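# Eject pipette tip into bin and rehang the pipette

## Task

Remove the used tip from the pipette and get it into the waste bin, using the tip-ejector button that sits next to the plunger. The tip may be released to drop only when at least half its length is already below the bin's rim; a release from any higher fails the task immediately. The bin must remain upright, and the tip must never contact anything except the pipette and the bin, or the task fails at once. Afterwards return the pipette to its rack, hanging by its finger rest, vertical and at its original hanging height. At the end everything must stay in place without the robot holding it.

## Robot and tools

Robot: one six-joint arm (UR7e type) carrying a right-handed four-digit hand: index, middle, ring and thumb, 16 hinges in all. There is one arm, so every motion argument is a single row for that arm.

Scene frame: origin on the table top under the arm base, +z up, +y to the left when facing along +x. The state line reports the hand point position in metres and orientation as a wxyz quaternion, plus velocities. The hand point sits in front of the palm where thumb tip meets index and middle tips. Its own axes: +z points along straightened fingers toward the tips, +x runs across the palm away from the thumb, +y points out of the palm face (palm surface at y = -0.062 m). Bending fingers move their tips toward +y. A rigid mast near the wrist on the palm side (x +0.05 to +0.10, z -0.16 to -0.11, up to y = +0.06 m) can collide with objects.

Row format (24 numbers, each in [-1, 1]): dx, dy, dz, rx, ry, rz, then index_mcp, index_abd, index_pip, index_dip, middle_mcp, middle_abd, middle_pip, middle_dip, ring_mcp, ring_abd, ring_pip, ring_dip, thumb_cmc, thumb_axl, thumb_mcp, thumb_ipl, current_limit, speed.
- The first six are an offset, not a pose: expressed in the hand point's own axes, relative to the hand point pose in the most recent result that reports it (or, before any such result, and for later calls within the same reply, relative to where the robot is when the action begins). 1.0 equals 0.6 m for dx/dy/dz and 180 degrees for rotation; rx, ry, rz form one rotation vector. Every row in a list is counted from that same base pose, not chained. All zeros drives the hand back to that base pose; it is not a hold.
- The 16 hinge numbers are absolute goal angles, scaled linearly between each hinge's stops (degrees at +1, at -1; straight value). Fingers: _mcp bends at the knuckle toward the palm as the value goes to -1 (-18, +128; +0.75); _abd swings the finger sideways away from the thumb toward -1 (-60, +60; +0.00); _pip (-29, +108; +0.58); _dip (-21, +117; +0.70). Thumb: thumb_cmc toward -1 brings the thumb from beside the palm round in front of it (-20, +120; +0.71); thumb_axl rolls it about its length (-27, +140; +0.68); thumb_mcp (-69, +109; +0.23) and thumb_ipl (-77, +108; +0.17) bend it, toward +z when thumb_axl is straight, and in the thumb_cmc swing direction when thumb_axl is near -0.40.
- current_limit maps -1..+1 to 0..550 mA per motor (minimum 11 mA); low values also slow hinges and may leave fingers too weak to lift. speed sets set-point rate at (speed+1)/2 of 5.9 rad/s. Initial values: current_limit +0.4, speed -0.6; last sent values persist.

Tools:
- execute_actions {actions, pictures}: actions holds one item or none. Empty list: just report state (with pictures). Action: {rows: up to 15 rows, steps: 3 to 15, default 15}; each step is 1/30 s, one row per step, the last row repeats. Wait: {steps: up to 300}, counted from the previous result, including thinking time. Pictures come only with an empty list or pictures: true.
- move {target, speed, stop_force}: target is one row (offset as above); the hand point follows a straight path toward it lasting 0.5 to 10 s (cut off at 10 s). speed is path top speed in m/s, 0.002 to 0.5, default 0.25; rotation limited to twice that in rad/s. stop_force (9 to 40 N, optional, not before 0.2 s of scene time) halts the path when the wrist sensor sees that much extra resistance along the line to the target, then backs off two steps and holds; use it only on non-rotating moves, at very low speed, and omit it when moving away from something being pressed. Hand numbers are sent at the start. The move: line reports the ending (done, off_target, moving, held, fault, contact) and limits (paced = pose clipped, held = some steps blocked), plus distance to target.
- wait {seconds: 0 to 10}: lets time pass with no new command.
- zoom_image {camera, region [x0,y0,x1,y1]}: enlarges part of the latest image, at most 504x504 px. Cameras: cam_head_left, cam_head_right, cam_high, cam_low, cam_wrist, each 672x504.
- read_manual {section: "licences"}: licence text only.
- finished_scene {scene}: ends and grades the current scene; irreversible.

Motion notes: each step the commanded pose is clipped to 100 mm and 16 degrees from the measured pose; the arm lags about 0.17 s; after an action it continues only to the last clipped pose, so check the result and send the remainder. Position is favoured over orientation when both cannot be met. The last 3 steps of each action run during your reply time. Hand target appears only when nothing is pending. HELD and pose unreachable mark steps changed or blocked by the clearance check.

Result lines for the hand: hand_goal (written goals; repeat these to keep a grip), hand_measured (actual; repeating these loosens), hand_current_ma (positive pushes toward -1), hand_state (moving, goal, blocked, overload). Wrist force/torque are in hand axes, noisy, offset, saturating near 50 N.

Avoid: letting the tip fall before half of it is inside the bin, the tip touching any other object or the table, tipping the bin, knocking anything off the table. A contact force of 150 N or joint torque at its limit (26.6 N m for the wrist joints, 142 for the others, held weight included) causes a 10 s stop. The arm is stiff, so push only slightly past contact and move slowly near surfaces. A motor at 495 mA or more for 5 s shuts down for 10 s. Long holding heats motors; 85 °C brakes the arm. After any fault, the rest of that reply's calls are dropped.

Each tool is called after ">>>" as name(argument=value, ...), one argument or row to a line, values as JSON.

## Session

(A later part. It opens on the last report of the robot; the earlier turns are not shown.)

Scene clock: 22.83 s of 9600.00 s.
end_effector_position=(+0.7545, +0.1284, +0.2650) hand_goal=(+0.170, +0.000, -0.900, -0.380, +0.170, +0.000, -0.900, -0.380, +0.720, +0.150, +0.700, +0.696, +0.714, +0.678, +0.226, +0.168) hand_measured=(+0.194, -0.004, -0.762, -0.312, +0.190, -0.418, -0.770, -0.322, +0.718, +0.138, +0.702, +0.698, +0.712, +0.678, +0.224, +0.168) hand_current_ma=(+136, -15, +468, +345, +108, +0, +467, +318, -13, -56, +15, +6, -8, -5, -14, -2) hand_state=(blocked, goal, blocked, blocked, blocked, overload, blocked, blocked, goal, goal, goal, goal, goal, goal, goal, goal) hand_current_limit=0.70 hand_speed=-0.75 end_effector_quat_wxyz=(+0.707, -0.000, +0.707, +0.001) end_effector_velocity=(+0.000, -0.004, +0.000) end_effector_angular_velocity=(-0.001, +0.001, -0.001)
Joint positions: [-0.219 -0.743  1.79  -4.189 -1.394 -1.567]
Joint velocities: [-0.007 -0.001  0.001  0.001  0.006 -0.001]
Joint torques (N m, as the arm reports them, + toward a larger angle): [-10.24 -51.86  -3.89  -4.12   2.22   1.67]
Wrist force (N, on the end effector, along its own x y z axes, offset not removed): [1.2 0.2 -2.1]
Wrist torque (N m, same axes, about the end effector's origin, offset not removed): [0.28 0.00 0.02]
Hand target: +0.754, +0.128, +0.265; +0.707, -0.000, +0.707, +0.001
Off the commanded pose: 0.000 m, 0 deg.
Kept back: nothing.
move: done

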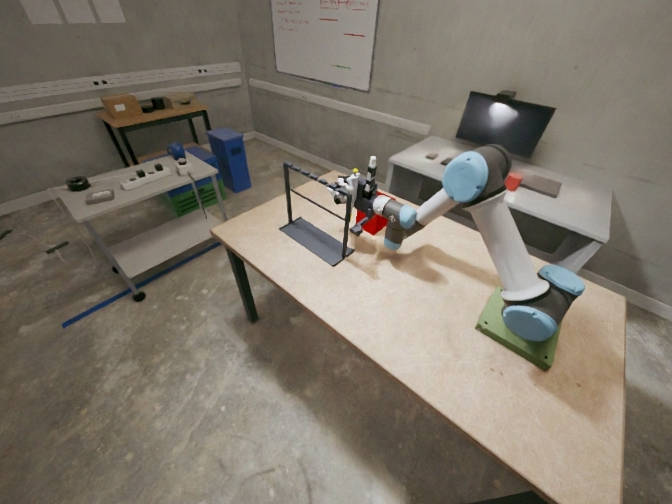

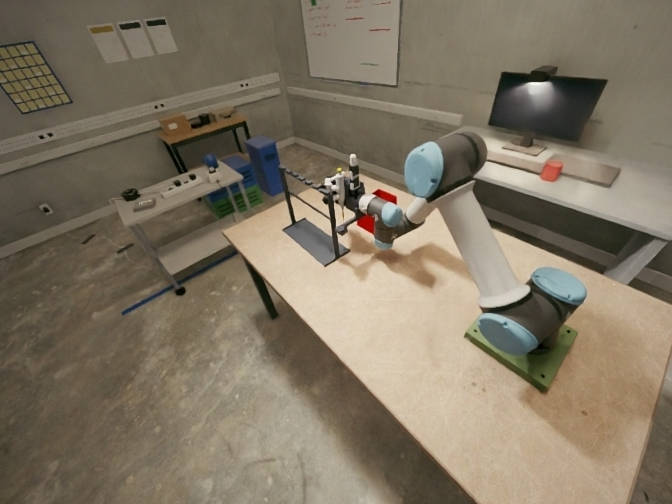

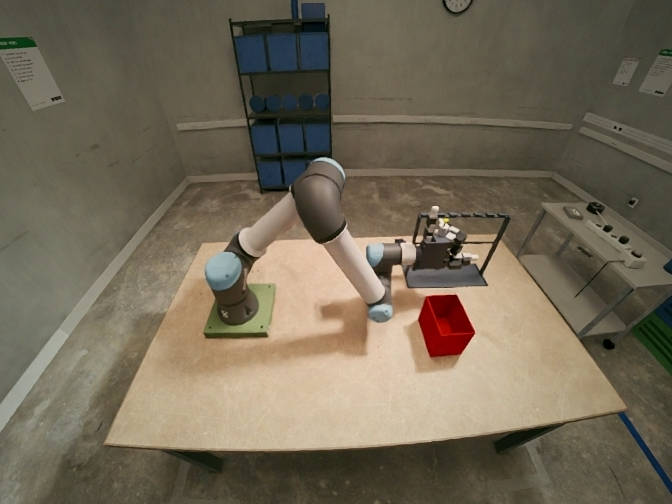

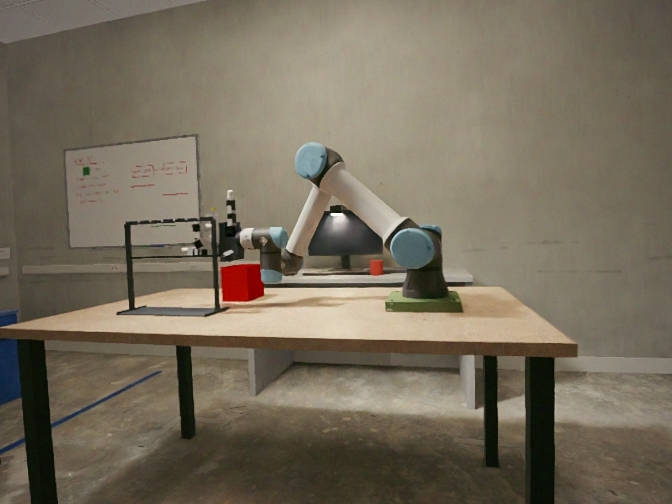

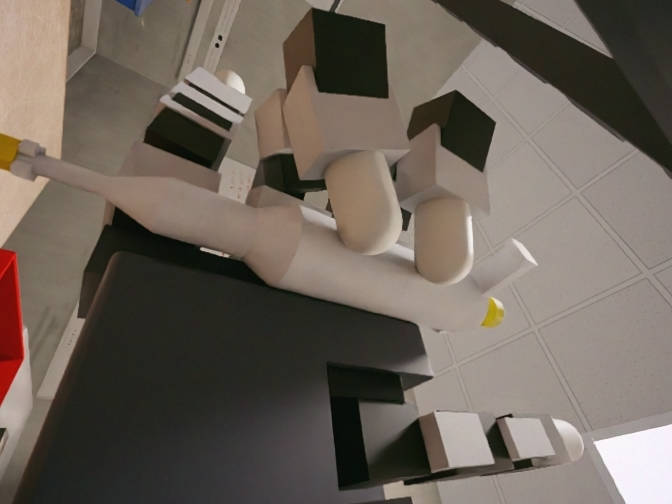

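>>> move(
  target=[-0.125,-0.3,0.04,0,0,0,0.17,0,-0.9,-0.38,0.17,0,-0.9,-0.38,0.72,0.15,0.7,0.696,0.714,0.678,0.226,-0.4,0.7,-0.75],
  speed=0.15,
)

>>> zoom_image(
  camera="cam_high",
  region=[410, 200, 520, 310],
)

>>> zoom_image(
  camera="cam_head_left",
  region=[330, 120, 450, 240],
)

>>> zoom_image(
  camera="cam_low",
  region=[190, 175, 310, 305],
)

Scene clock: 25.00 s of 9600.00 s.
end_effector_position=(+0.7786, -0.0512, +0.3401) hand_goal=(+0.170, +0.000, -0.900, -0.380, +0.170, +0.000, -0.900, -0.380, +0.720, +0.150, +0.700, +0.696, +0.714, +0.678, +0.226, -0.400) hand_measured=(+0.194, -0.004, -0.762, -0.312, +0.190, -0.418, -0.770, -0.322, +0.718, +0.138, +0.702, +0.698, +0.712, +0.678, +0.224, -0.400) hand_current_ma=(+136, -15, +467, +345, +108, +0, +467, +318, -11, -56, +14, +6, -8, -5, -14, +5) hand_state=(blocked, goal, blocked, blocked, blocked, overload, blocked, blocked, goal, goal, goal, goal, goal, goal, goal, goal) hand_current_limit=0.70 hand_speed=-0.75 end_effector_quat_wxyz=(+0.707, -0.000, +0.707, +0.000) end_effector_velocity=(+0.000, -0.002, +0.002) end_effector_angular_velocity=(-0.001, -0.002, +0.000)
Joint positions: [-0.527 -0.83   1.666 -3.979 -1.086 -1.566]
Joint velocities: [-0.003 -0.002 -0.004  0.004  0.004 -0.   ]
Joint torques (N m, as the arm reports them, + toward a larger angle): [ -9.95 -38.87 -28.5   -0.36   2.2   -1.54]
Wrist force (N, on the end effector, along its own x y z axes, offset not removed): [2.8 -0.3 -2.5]
Wrist torque (N m, same axes, about the end effector's origin, offset not removed): [0.27 -0.15 0.12]
Hand target: +0.779, -0.052, +0.340; +0.707, -0.000, +0.707, +0.001
Off the commanded pose: 0.000 m, 0 deg.
Kept back: nothing.
move: done

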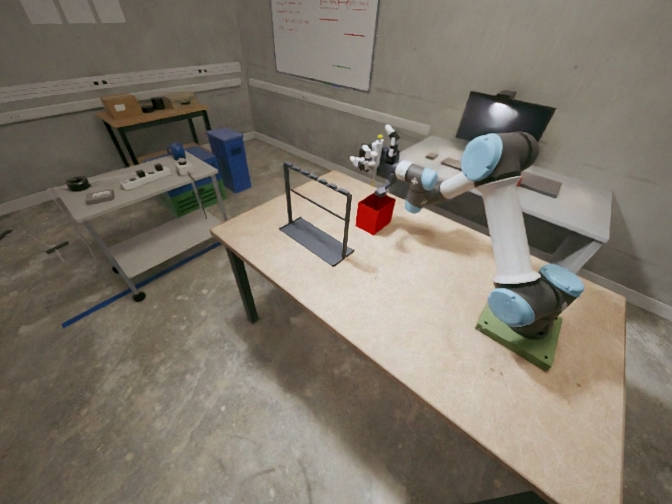

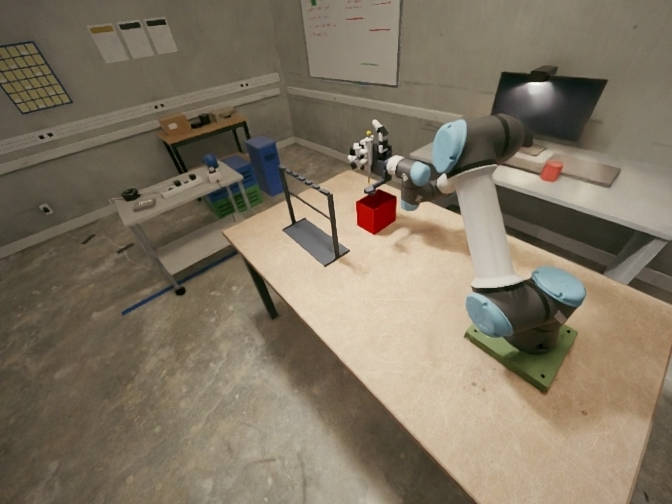

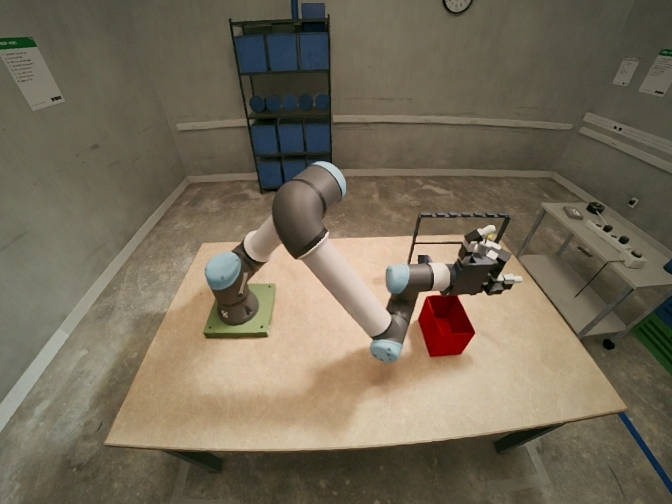

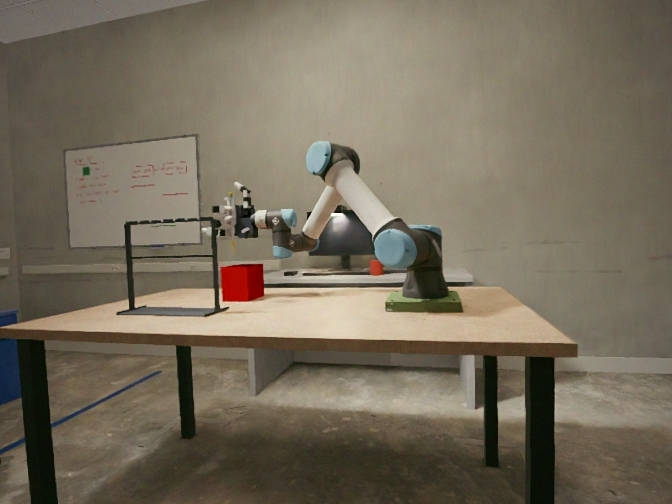

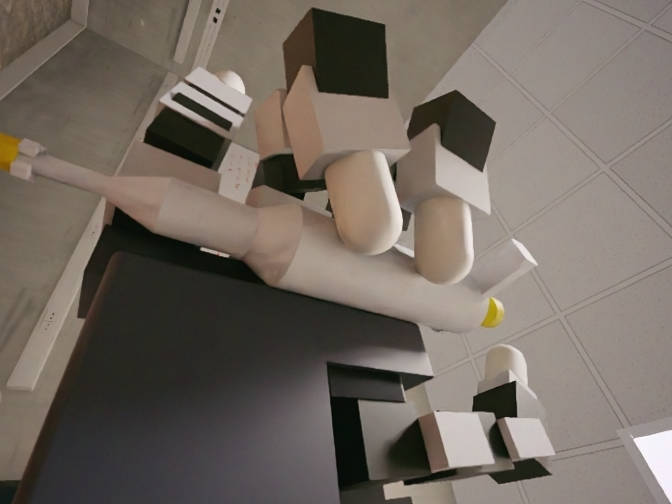

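Region (410, 200, 520, 310) of cam_high's 672x504 image, scaled by 4.582, with more detail than that image has.

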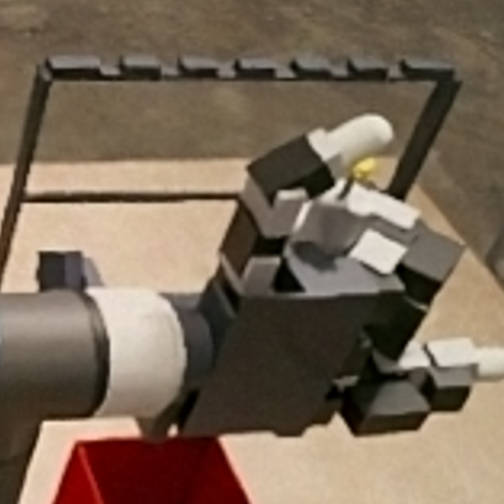

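Region (330, 120, 450, 240) of cam_head_left's 672x504 image, scaled by 4.200, with more detail than that image has.

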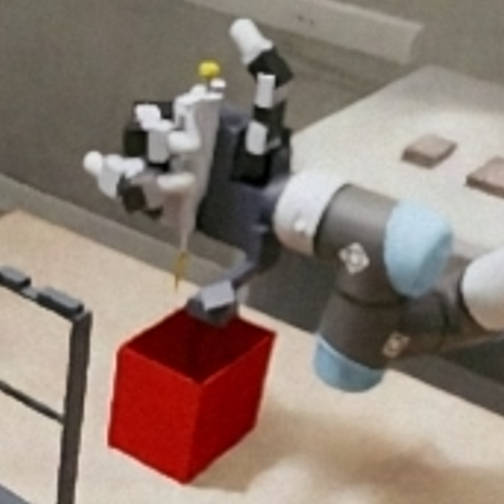

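Region (190, 175, 310, 305) of cam_low's 672x504 image, scaled by 3.877, with more detail than that image has; it fills the left 465 columns of this view, and the rest is white.

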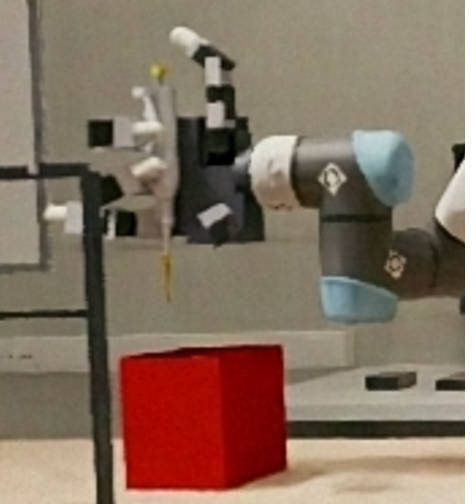

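>>> move(
  target=[0.15,-0.015,-0.055,0,0,0,0.17,0,-0.9,-0.38,0.17,0,-0.9,-0.38,0.72,0.15,0.7,0.696,0.714,0.678,0.12,-0.55,0.7,-0.85],
  speed=0.08,
)

>>> zoom_image(
  camera="cam_high",
  region=[420, 240, 500, 320],
)

>>> zoom_image(
  camera="cam_head_right",
  region=[330, 140, 420, 230],
)

>>> zoom_image(
  camera="cam_low",
  region=[200, 200, 290, 290],
)

Scene clock: 26.97 s of 9600.00 s.
end_effector_position=(+0.7457, -0.0603, +0.2504) hand_goal=(+0.170, +0.000, -0.900, -0.380, +0.170, +0.000, -0.900, -0.380, +0.720, +0.150, +0.700, +0.696, +0.714, +0.678, +0.120, -0.550) hand_measured=(+0.194, -0.004, -0.762, -0.312, +0.190, -0.418, -0.770, -0.322, +0.718, +0.138, +0.702, +0.698, +0.712, +0.678, +0.120, -0.550) hand_current_ma=(+136, -15, +468, +345, +108, +0, +467, +318, -11, -56, +14, +6, -8, -5, -2, +3) hand_state=(blocked, goal, blocked, blocked, blocked, overload, blocked, blocked, goal, goal, goal, goal, goal, goal, goal, goal) hand_current_limit=0.70 hand_speed=-0.85 end_effector_quat_wxyz=(+0.707, -0.000, +0.707, +0.000) end_effector_velocity=(-0.001, -0.000, -0.002) end_effector_angular_velocity=(-0.001, -0.001, +0.000)
Joint positions: [-0.571 -0.699  1.752 -4.195 -1.042 -1.566]
Joint velocities: [-0.001  0.003  0.001 -0.005  0.002 -0.   ]
Joint torques (N m, as the arm reports them, + toward a larger angle): [ -9.96 -35.24  -4.28  -3.7    2.02   1.75]
Wrist force (N, on the end effector, along its own x y z axes, offset not removed): [1.9 -0.5 -0.1]
Wrist torque (N m, same axes, about the end effector's origin, offset not removed): [0.05 -0.04 -0.03]
Hand target: +0.746, -0.060, +0.250; +0.707, -0.000, +0.707, +0.000
Off the commanded pose: 0.000 m, 0 deg.
Kept back: nothing.
move: done

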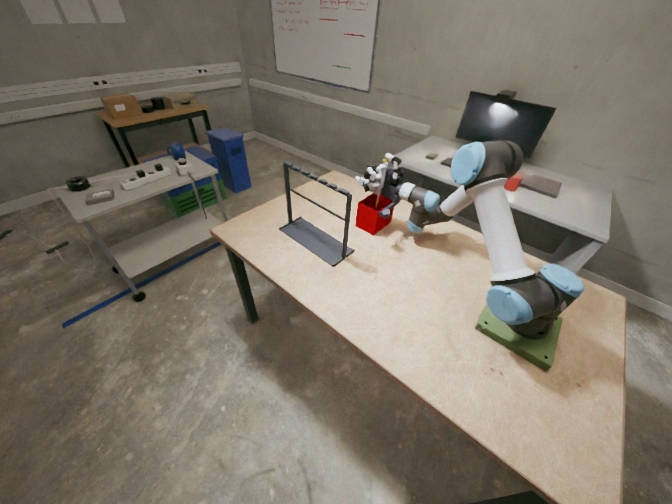

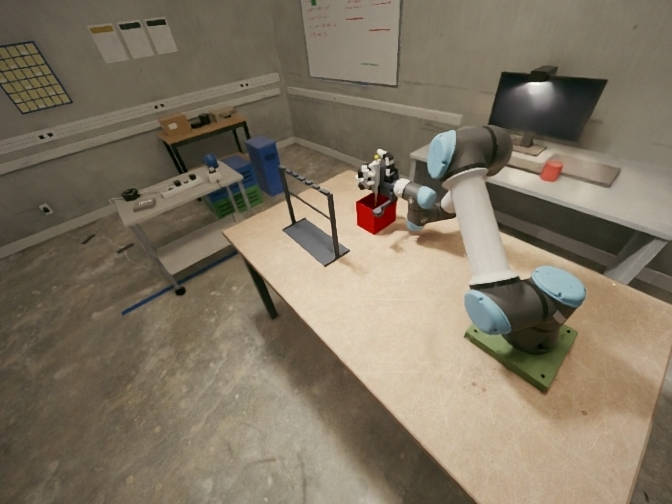

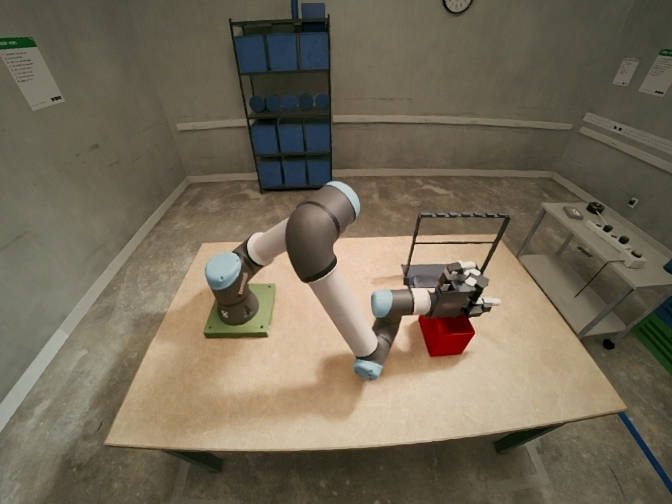

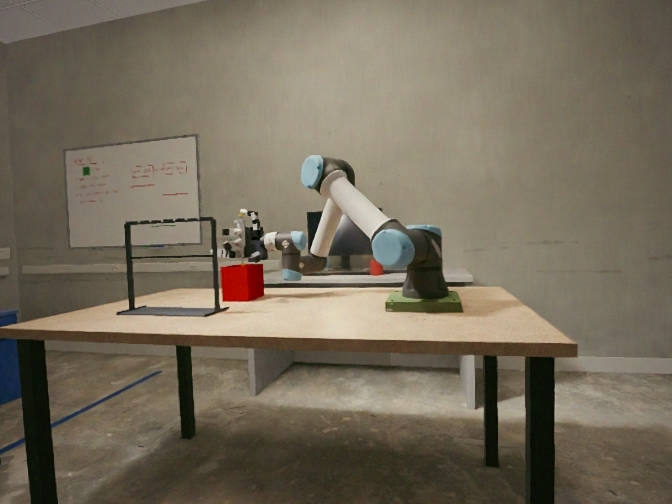

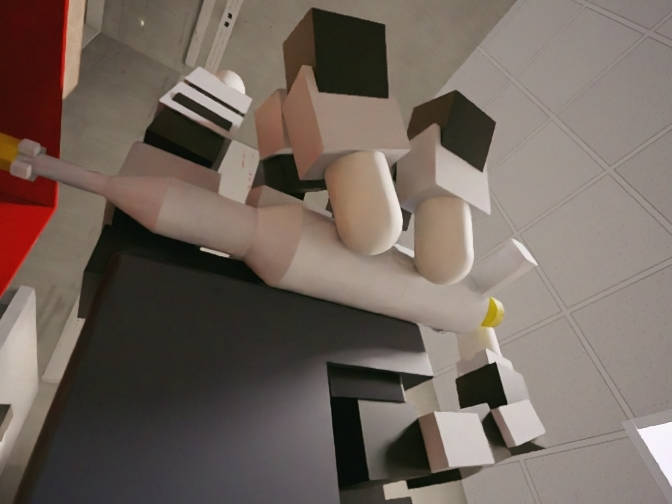

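Region (420, 240, 500, 320) of cam_high's 672x504 image, scaled by 6.300, with more detail than that image has.

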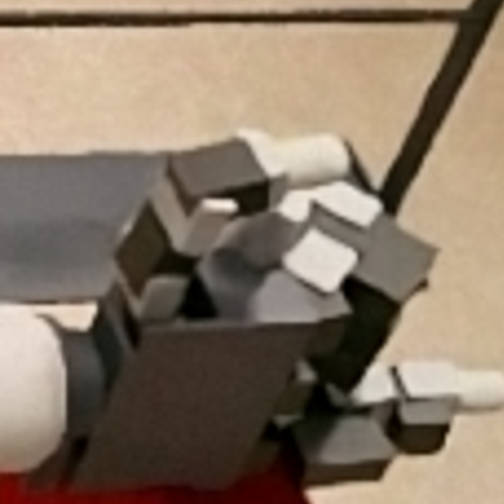

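Region (330, 140, 420, 230) of cam_head_right's 672x504 image, scaled by 5.600, with more detail than that image has.

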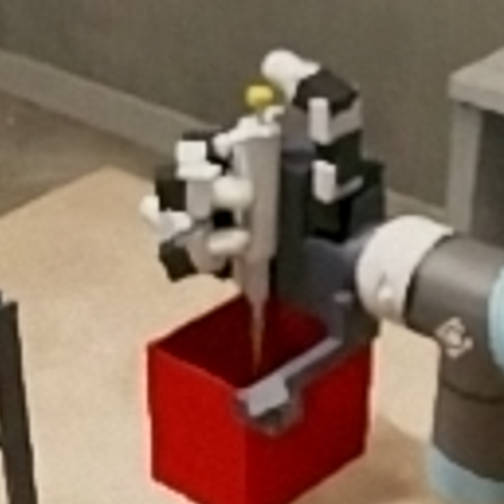

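Region (200, 200, 290, 290) of cam_low's 672x504 image, scaled by 5.600, with more detail than that image has.

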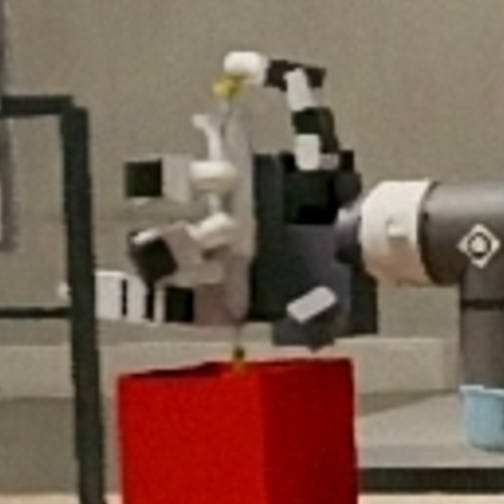

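>>> move(
  target=[0.004,0,0,0,0,0,0.17,0,-0.9,-0.38,0.17,0,-0.9,-0.38,0.72,0.15,0.7,0.696,0.714,0.62,0.06,-0.68,0.78,-0.8],
  speed=0.02,
)

>>> zoom_image(
  camera="cam_head_right",
  region=[345, 140, 405, 200],
)

>>> zoom_image(
  camera="cam_high",
  region=[430, 250, 490, 300],
)

Scene clock: 27.90 s of 9600.00 s.
end_effector_position=(+0.7457, -0.0603, +0.2481) hand_goal=(+0.170, +0.000, -0.900, -0.380, +0.170, +0.000, -0.900, -0.380, +0.720, +0.150, +0.700, +0.696, +0.714, +0.620, +0.060, -0.680) hand_measured=(+0.194, -0.002, -0.762, -0.312, +0.188, -0.416, -0.770, -0.322, +0.718, +0.138, +0.702, +0.698, +0.736, +0.636, +0.074, -0.668) hand_current_ma=(+134, -9, +490, +345, +95, +0, +490, +318, -11, -56, +14, +6, +110, +111, +96, +76) hand_state=(blocked, goal, blocked, blocked, goal, overload, blocked, blocked, goal, goal, goal, goal, blocked, goal, goal, goal) hand_current_limit=0.78 hand_speed=-0.80 end_effector_quat_wxyz=(+0.707, -0.000, +0.707, +0.001) end_effector_velocity=(-0.000, +0.000, -0.001) end_effector_angular_velocity=(-0.000, -0.001, +0.001)
Joint positions: [-0.571 -0.695  1.751 -4.199 -1.042 -1.566]
Joint velocities: [ 0.     0.002 -0.001 -0.003  0.001  0.   ]
Joint torques (N m, as the arm reports them, + toward a larger angle): [ 13.62 -36.18 -24.52  -3.64  -1.35  -0.31]
Wrist force (N, on the end effector, along its own x y z axes, offset not removed): [2.2 0.4 -1.1]
Wrist torque (N m, same axes, about the end effector's origin, offset not removed): [0.21 -0.10 0.03]
Hand target: +0.746, -0.060, +0.248; +0.707, -0.000, +0.707, +0.000
Off the commanded pose: 0.000 m, 0 deg.
Kept back: nothing.
move: done

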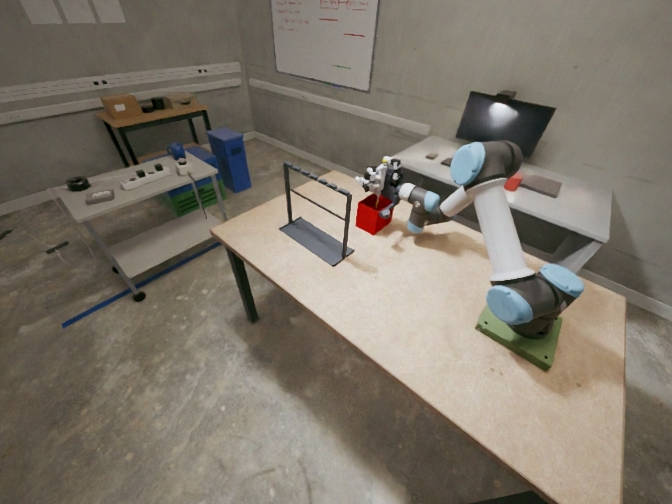

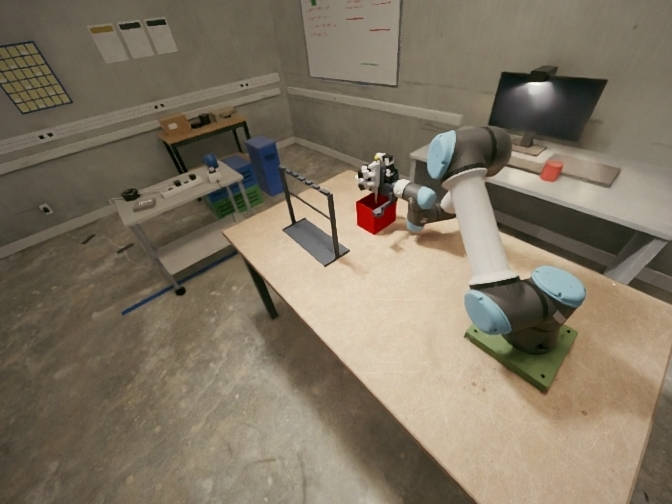

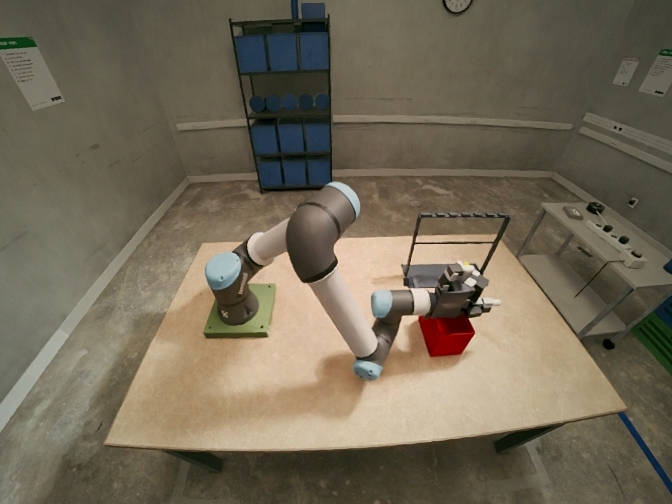

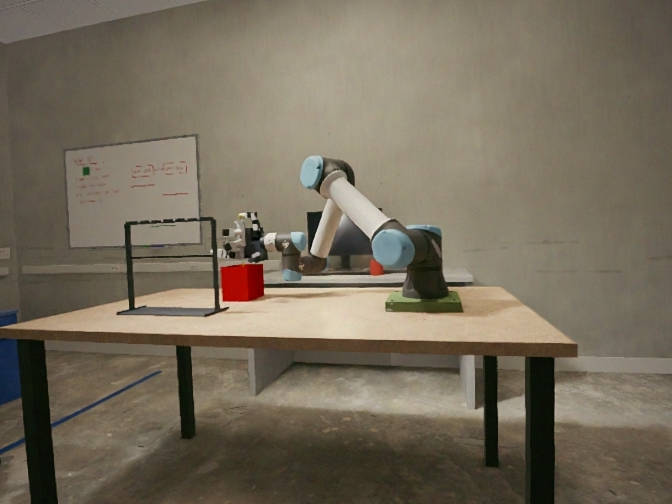

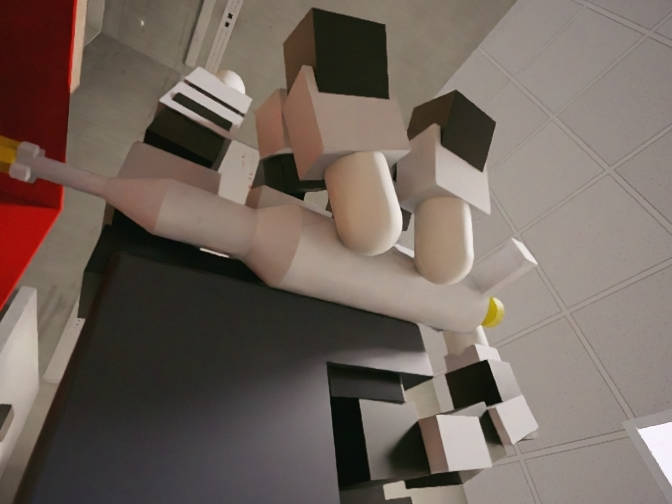

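Region (345, 140, 405, 200) of cam_head_right's 672x504 image, scaled by 8.400, with more detail than that image has.

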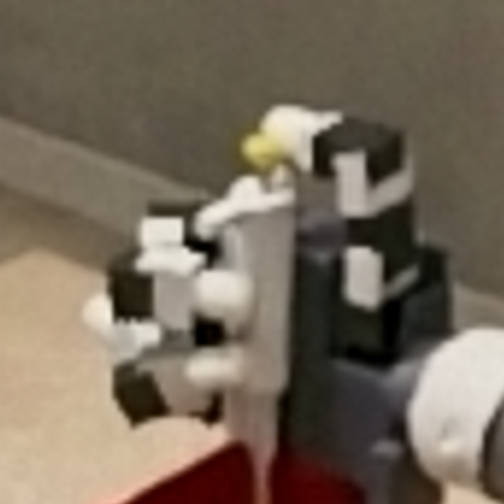

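Region (430, 250, 490, 300) of cam_high's 672x504 image, scaled by 8.400, with more detail than that image has.

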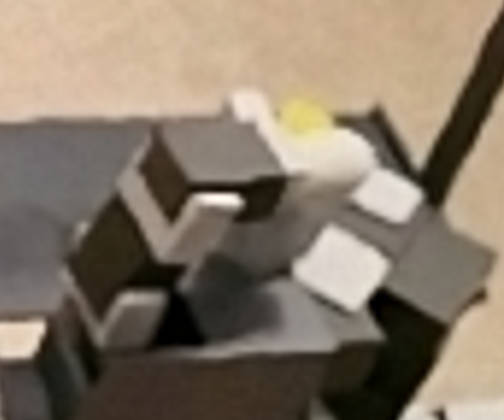

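Rubbing the plunger's side; continue down.

>>> move(
  target=[0,0,0,0,0,0,0.17,0,-0.9,-0.4,0.17,0,-0.9,-0.4,0.72,0.15,0.7,0.696,0.714,0.64,-0.02,-0.8,0.78,-0.8],
  speed=0.02,
)

>>> zoom_image(
  camera="cam_head_right",
  region=[345, 140, 405, 200],
)

Scene clock: 28.83 s of 9600.00 s.
end_effector_position=(+0.7458, -0.0603, +0.2481) hand_goal=(+0.170, +0.000, -0.900, -0.400, +0.170, +0.000, -0.900, -0.400, +0.720, +0.150, +0.700, +0.696, +0.714, +0.640, -0.020, -0.800) hand_measured=(+0.194, -0.002, -0.762, -0.314, +0.188, -0.416, -0.770, -0.324, +0.718, +0.138, +0.702, +0.698, +0.732, +0.644, +0.032, -0.716) hand_current_ma=(+134, -9, +489, +437, +93, +0, +490, +410, -11, -56, +14, +6, +94, +24, +340, +490) hand_state=(blocked, goal, blocked, blocked, goal, overload, blocked, blocked, goal, goal, goal, goal, goal, goal, blocked, blocked) hand_current_limit=0.78 hand_speed=-0.80 end_effector_quat_wxyz=(+0.707, -0.000, +0.707, +0.001) end_effector_velocity=(-0.000, +0.000, +0.001) end_effector_angular_velocity=(-0.000, -0.001, +0.000)
Joint positions: [-0.571 -0.694  1.751 -4.199 -1.042 -1.566]
Joint velocities: [ 0.    -0.001 -0.    -0.     0.     0.   ]
Joint torques (N m, as the arm reports them, + toward a larger angle): [ -1.7  -52.49 -15.62  -0.22  -0.32  -1.3 ]
Wrist force (N, on the end effector, along its own x y z axes, offset not removed): [1.6 -0.1 -1.0]
Wrist torque (N m, same axes, about the end effector's origin, offset not removed): [0.11 -0.06 -0.07]
Hand target: +0.746, -0.060, +0.248; +0.707, -0.000, +0.707, +0.001
Off the commanded pose: 0.000 m, 0 deg.
Kept back: nothing.
move: done

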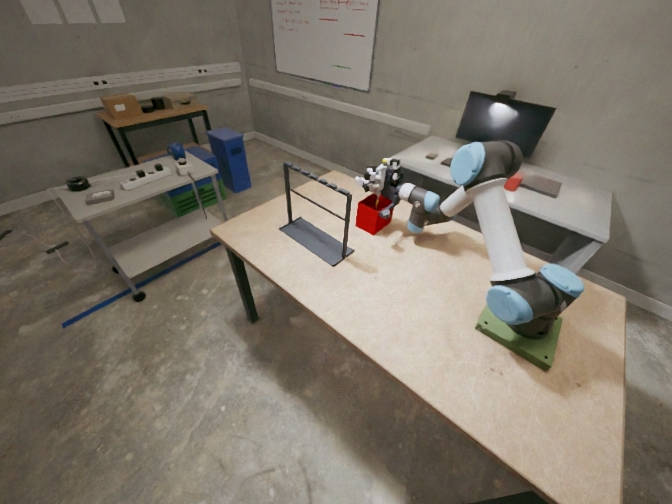

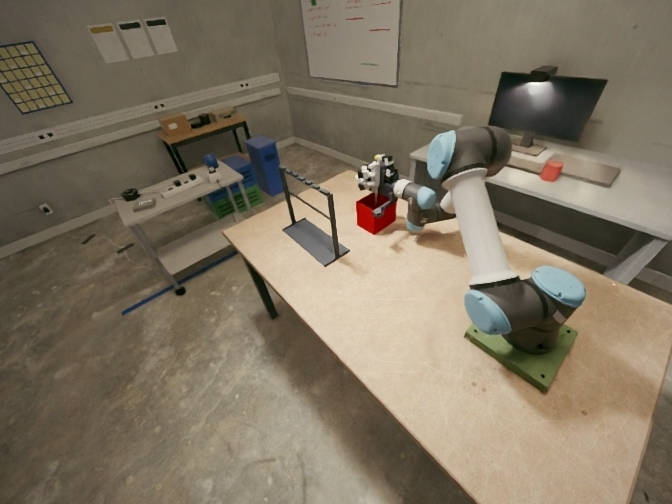

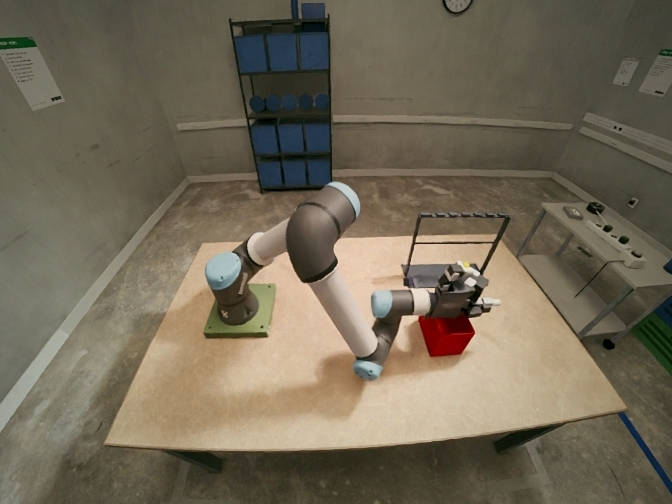

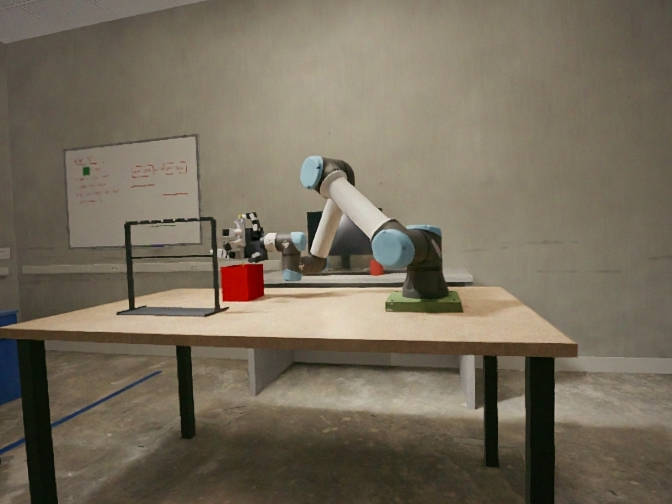

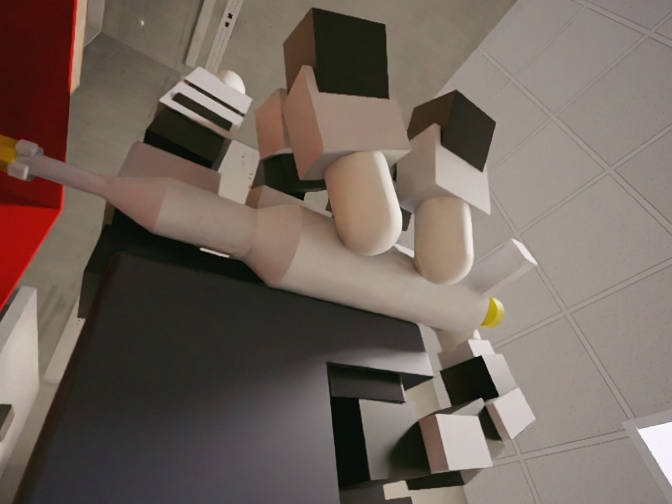

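Region (345, 140, 405, 200) of cam_head_right's 672x504 image, scaled by 8.400, with more detail than that image has.

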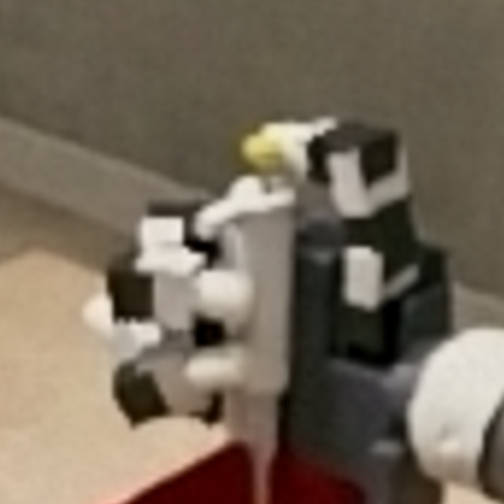

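On the button. Short burst of full current.

>>> execute_actions(
  actions=[
    {"rows":[[0,0,0,0,0,0,0.17,0,-0.9,-0.4,0.17,0,-0.9,-0.4,0.72,0.15,0.7,0.696,0.714,0.64,-0.1,-0.95,1,0]]},
  ],
)

>>> move(
  target=[0,0,0,0,0,0,0.17,0,-0.9,-0.4,0.17,0,-0.9,-0.4,0.72,0.15,0.7,0.696,0.714,0.64,-0.1,-0.95,0.78,-0.5],
)

Scene clock: 29.30 s of 9600.00 s.
end_effector_position=(+0.7457, -0.0603, +0.2481) hand_goal=(+0.170, +0.000, -0.900, -0.400, +0.170, +0.000, -0.900, -0.400, +0.720, +0.150, +0.700, +0.696, +0.714, +0.640, -0.100, -0.950) hand_measured=(+0.194, -0.002, -0.762, -0.314, +0.188, -0.416, -0.770, -0.324, +0.718, +0.138, +0.702, +0.698, +0.732, +0.644, +0.032, -0.718) hand_current_ma=(+134, -7, +550, +437, +93, +0, +550, +410, -11, -56, +14, +6, +94, +26, +550, +550) hand_state=(blocked, goal, blocked, blocked, goal, overload, blocked, blocked, goal, goal, goal, goal, goal, goal, blocked, blocked) hand_current_limit=1.00 hand_speed=0.00 end_effector_quat_wxyz=(+0.707, -0.000, +0.707, +0.001) end_effector_velocity=(-0.000, -0.001, +0.000) end_effector_angular_velocity=(-0.001, -0.002, -0.001)
Joint positions: [-0.571 -0.694  1.751 -4.199 -1.042 -1.566]
Joint velocities: [-0.001  0.    -0.001 -0.002 -0.    -0.   ]
Joint torques (N m, as the arm reports them, + toward a larger angle): [ -4.88 -46.96 -14.29  -0.61   0.26  -1.  ]
Wrist force (N, on the end effector, along its own x y z axes, offset not removed): [2.3 -1.0 -1.6]
Wrist torque (N m, same axes, about the end effector's origin, offset not removed): [0.07 -0.08 0.02]
Steps of this call (steps 1 to 2: nothing new was sent; steps 3 to 14: the first 12 steps of this action). Readings (end_effector_position | what the end effector reports):
3: (+0.7457, -0.0603, +0.2481) | hand_goal=(+0.170, +0.000, -0.900, -0.400, +0.170, +0.000, -0.900, -0.400, +0.720, +0.150, +0.700, +0.696, +0.714, +0.640, -0.100, -0.950) hand_measured=(+0.194, -0.002, -0.762, -0.314, +0.188, -0.416, -0.770, -0.324, +0.718, +0.138, +0.702, +0.698, +0.732, +0.644, +0.032, -0.716) hand_current_ma=(+134, -9, +489, +437, +93, +0, +489, +410, -11, -56, +14, +6, +94, +24, +340, +489) hand_state=(blocked, goal, blocked, blocked, goal, overload, blocked, blocked, goal, goal, goal, goal, goal, goal, moving, moving) hand_current_limit=1.00 hand_speed=0.00
4: (+0.7457, -0.0603, +0.2481) | hand_goal=(+0.170, +0.000, -0.900, -0.400, +0.170, +0.000, -0.900, -0.400, +0.720, +0.150, +0.700, +0.696, +0.714, +0.640, -0.100, -0.950) hand_measured=(+0.194, -0.002, -0.762, -0.314, +0.188, -0.416, -0.770, -0.324, +0.718, +0.138, +0.702, +0.698, +0.732, +0.644, +0.032, -0.716) hand_current_ma=(+134, -7, +550, +437, +93, +0, +550, +410, -11, -56, +14, +6, +94, +26, +550, +533) hand_state=(blocked, goal, moving, blocked, goal, overload, moving, blocked, goal, goal, goal, goal, goal, goal, moving, moving) hand_current_limit=1.00 hand_speed=0.00
6: (+0.7457, -0.0603, +0.2481) | hand_goal=(+0.170, +0.000, -0.900, -0.400, +0.170, +0.000, -0.900, -0.400, +0.720, +0.150, +0.700, +0.696, +0.714, +0.640, -0.100, -0.950) hand_measured=(+0.194, -0.002, -0.762, -0.314, +0.188, -0.416, -0.770, -0.324, +0.718, +0.138, +0.702, +0.698, +0.732, +0.644, +0.032, -0.718) hand_current_ma=(+134, -7, +550, +437, +93, +0, +550, +410, -11, -56, +14, +6, +94, +26, +550, +550) hand_state=(blocked, goal, blocked, blocked, goal, overload, blocked, blocked, goal, goal, goal, goal, goal, goal, blocked, blocked) hand_current_limit=1.00 hand_speed=0.00
10: (+0.7457, -0.0603, +0.2481) | hand_goal=(+0.170, +0.000, -0.900, -0.400, +0.170, +0.000, -0.900, -0.400, +0.720, +0.150, +0.700, +0.696, +0.714, +0.640, -0.100, -0.950) hand_measured=(+0.194, -0.002, -0.762, -0.314, +0.188, -0.416, -0.770, -0.324, +0.718, +0.138, +0.702, +0.698, +0.732, +0.644, +0.032, -0.718) hand_current_ma=(+134, -7, +550, +437, +93, +0, +550, +410, -11, -56, +14, +6, +94, +26, +550, +550) hand_state=(blocked, goal, blocked, blocked, goal, overload, blocked, blocked, goal, goal, goal, goal, goal, goal, blocked, blocked) hand_current_limit=1.00 hand_speed=0.00
14: the state above

Scene clock: 30.03 s of 9600.00 s.
end_effector_position=(+0.7457, -0.0603, +0.2481) hand_goal=(+0.170, +0.000, -0.900, -0.400, +0.170, +0.000, -0.900, -0.400, +0.720, +0.150, +0.700, +0.696, +0.714, +0.640, -0.100, -0.950) hand_measured=(+0.194, -0.002, -0.762, -0.314, +0.188, -0.416, -0.770, -0.324, +0.718, +0.138, +0.702, +0.698, +0.732, +0.644, +0.032, -0.718) hand_current_ma=(+134, -7, +490, +437, +93, +0, +490, +410, -11, -56, +14, +6, +94, +26, +490, +490) hand_state=(blocked, goal, blocked, blocked, goal, overload, blocked, blocked, goal, goal, goal, goal, goal, goal, blocked, blocked) hand_current_limit=0.78 hand_speed=-0.50 end_effector_quat_wxyz=(+0.707, -0.000, +0.707, +0.001) end_effector_velocity=(-0.000, +0.000, +0.000) end_effector_angular_velocity=(+0.001, -0.000, +0.001)
Joint positions: [-0.571 -0.694  1.751 -4.199 -1.042 -1.566]
Joint velocities: [ 0.    -0.001  0.001 -0.     0.001  0.001]
Joint torques (N m, as the arm reports them, + toward a larger angle): [ -5.18 -44.6  -14.61  -1.01   0.35  -1.15]
Wrist force (N, on the end effector, along its own x y z axes, offset not removed): [2.3 -0.7 -0.3]
Wrist torque (N m, same axes, about the end effector's origin, offset not removed): [-0.08 -0.12 0.03]
Hand target: +0.746, -0.060, +0.248; +0.707, -0.000, +0.707, +0.001
Off your previous action's commanded pose: 0.000 m, 0 deg at its last step (step 3 of this call).
Off the commanded pose: 0.000 m, 0 deg.
Kept back: nothing.
move: done

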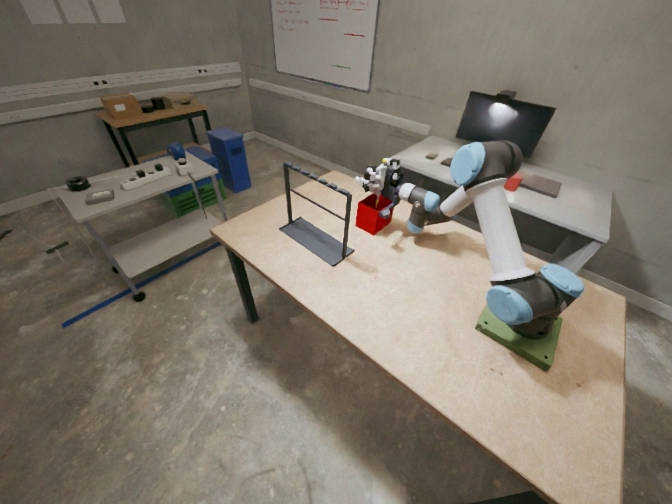

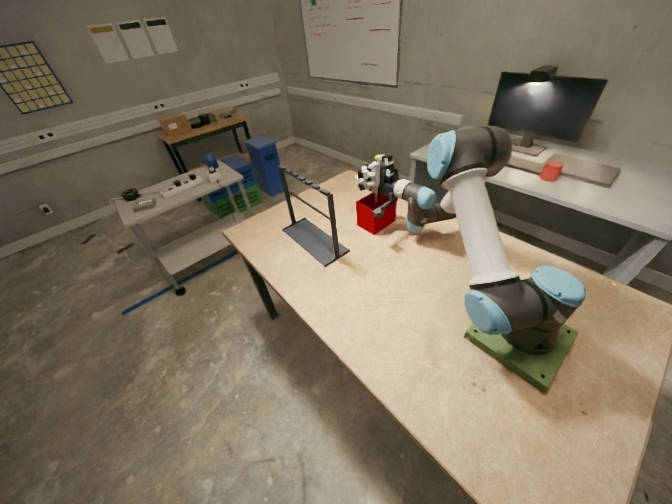

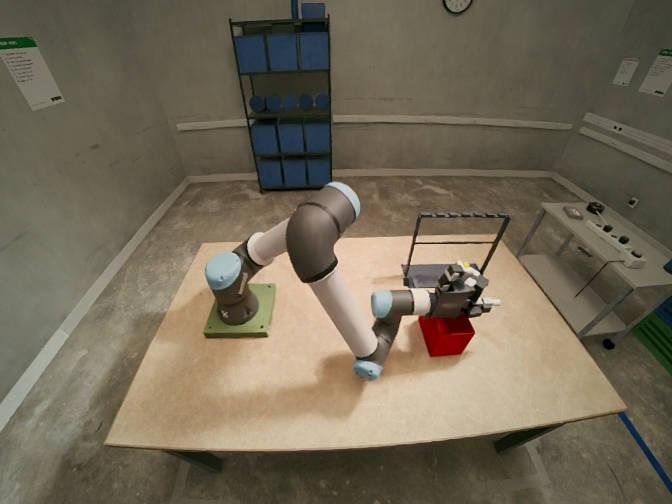

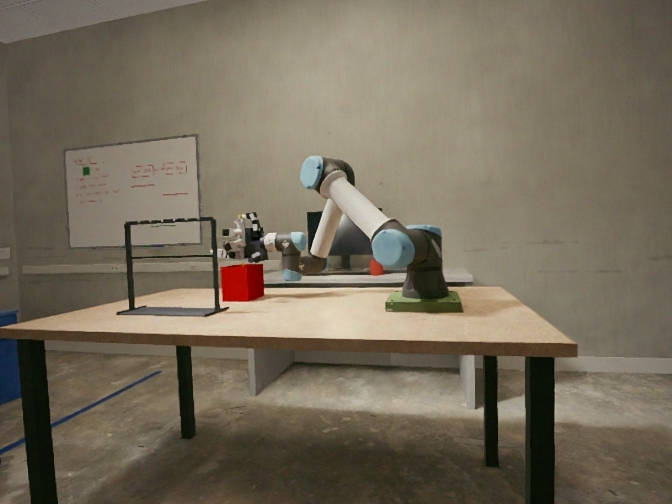

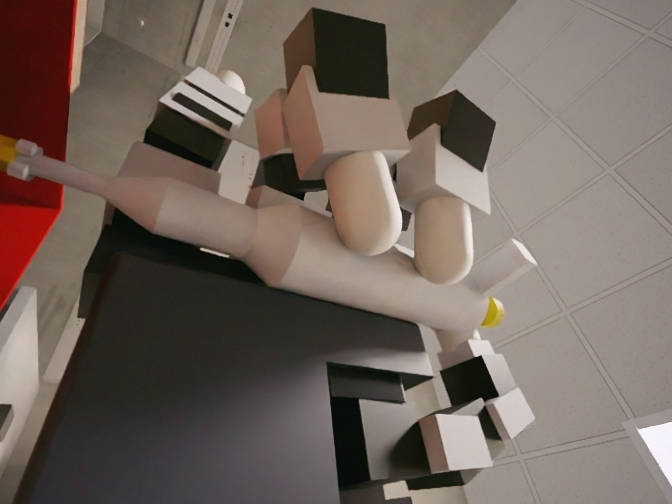

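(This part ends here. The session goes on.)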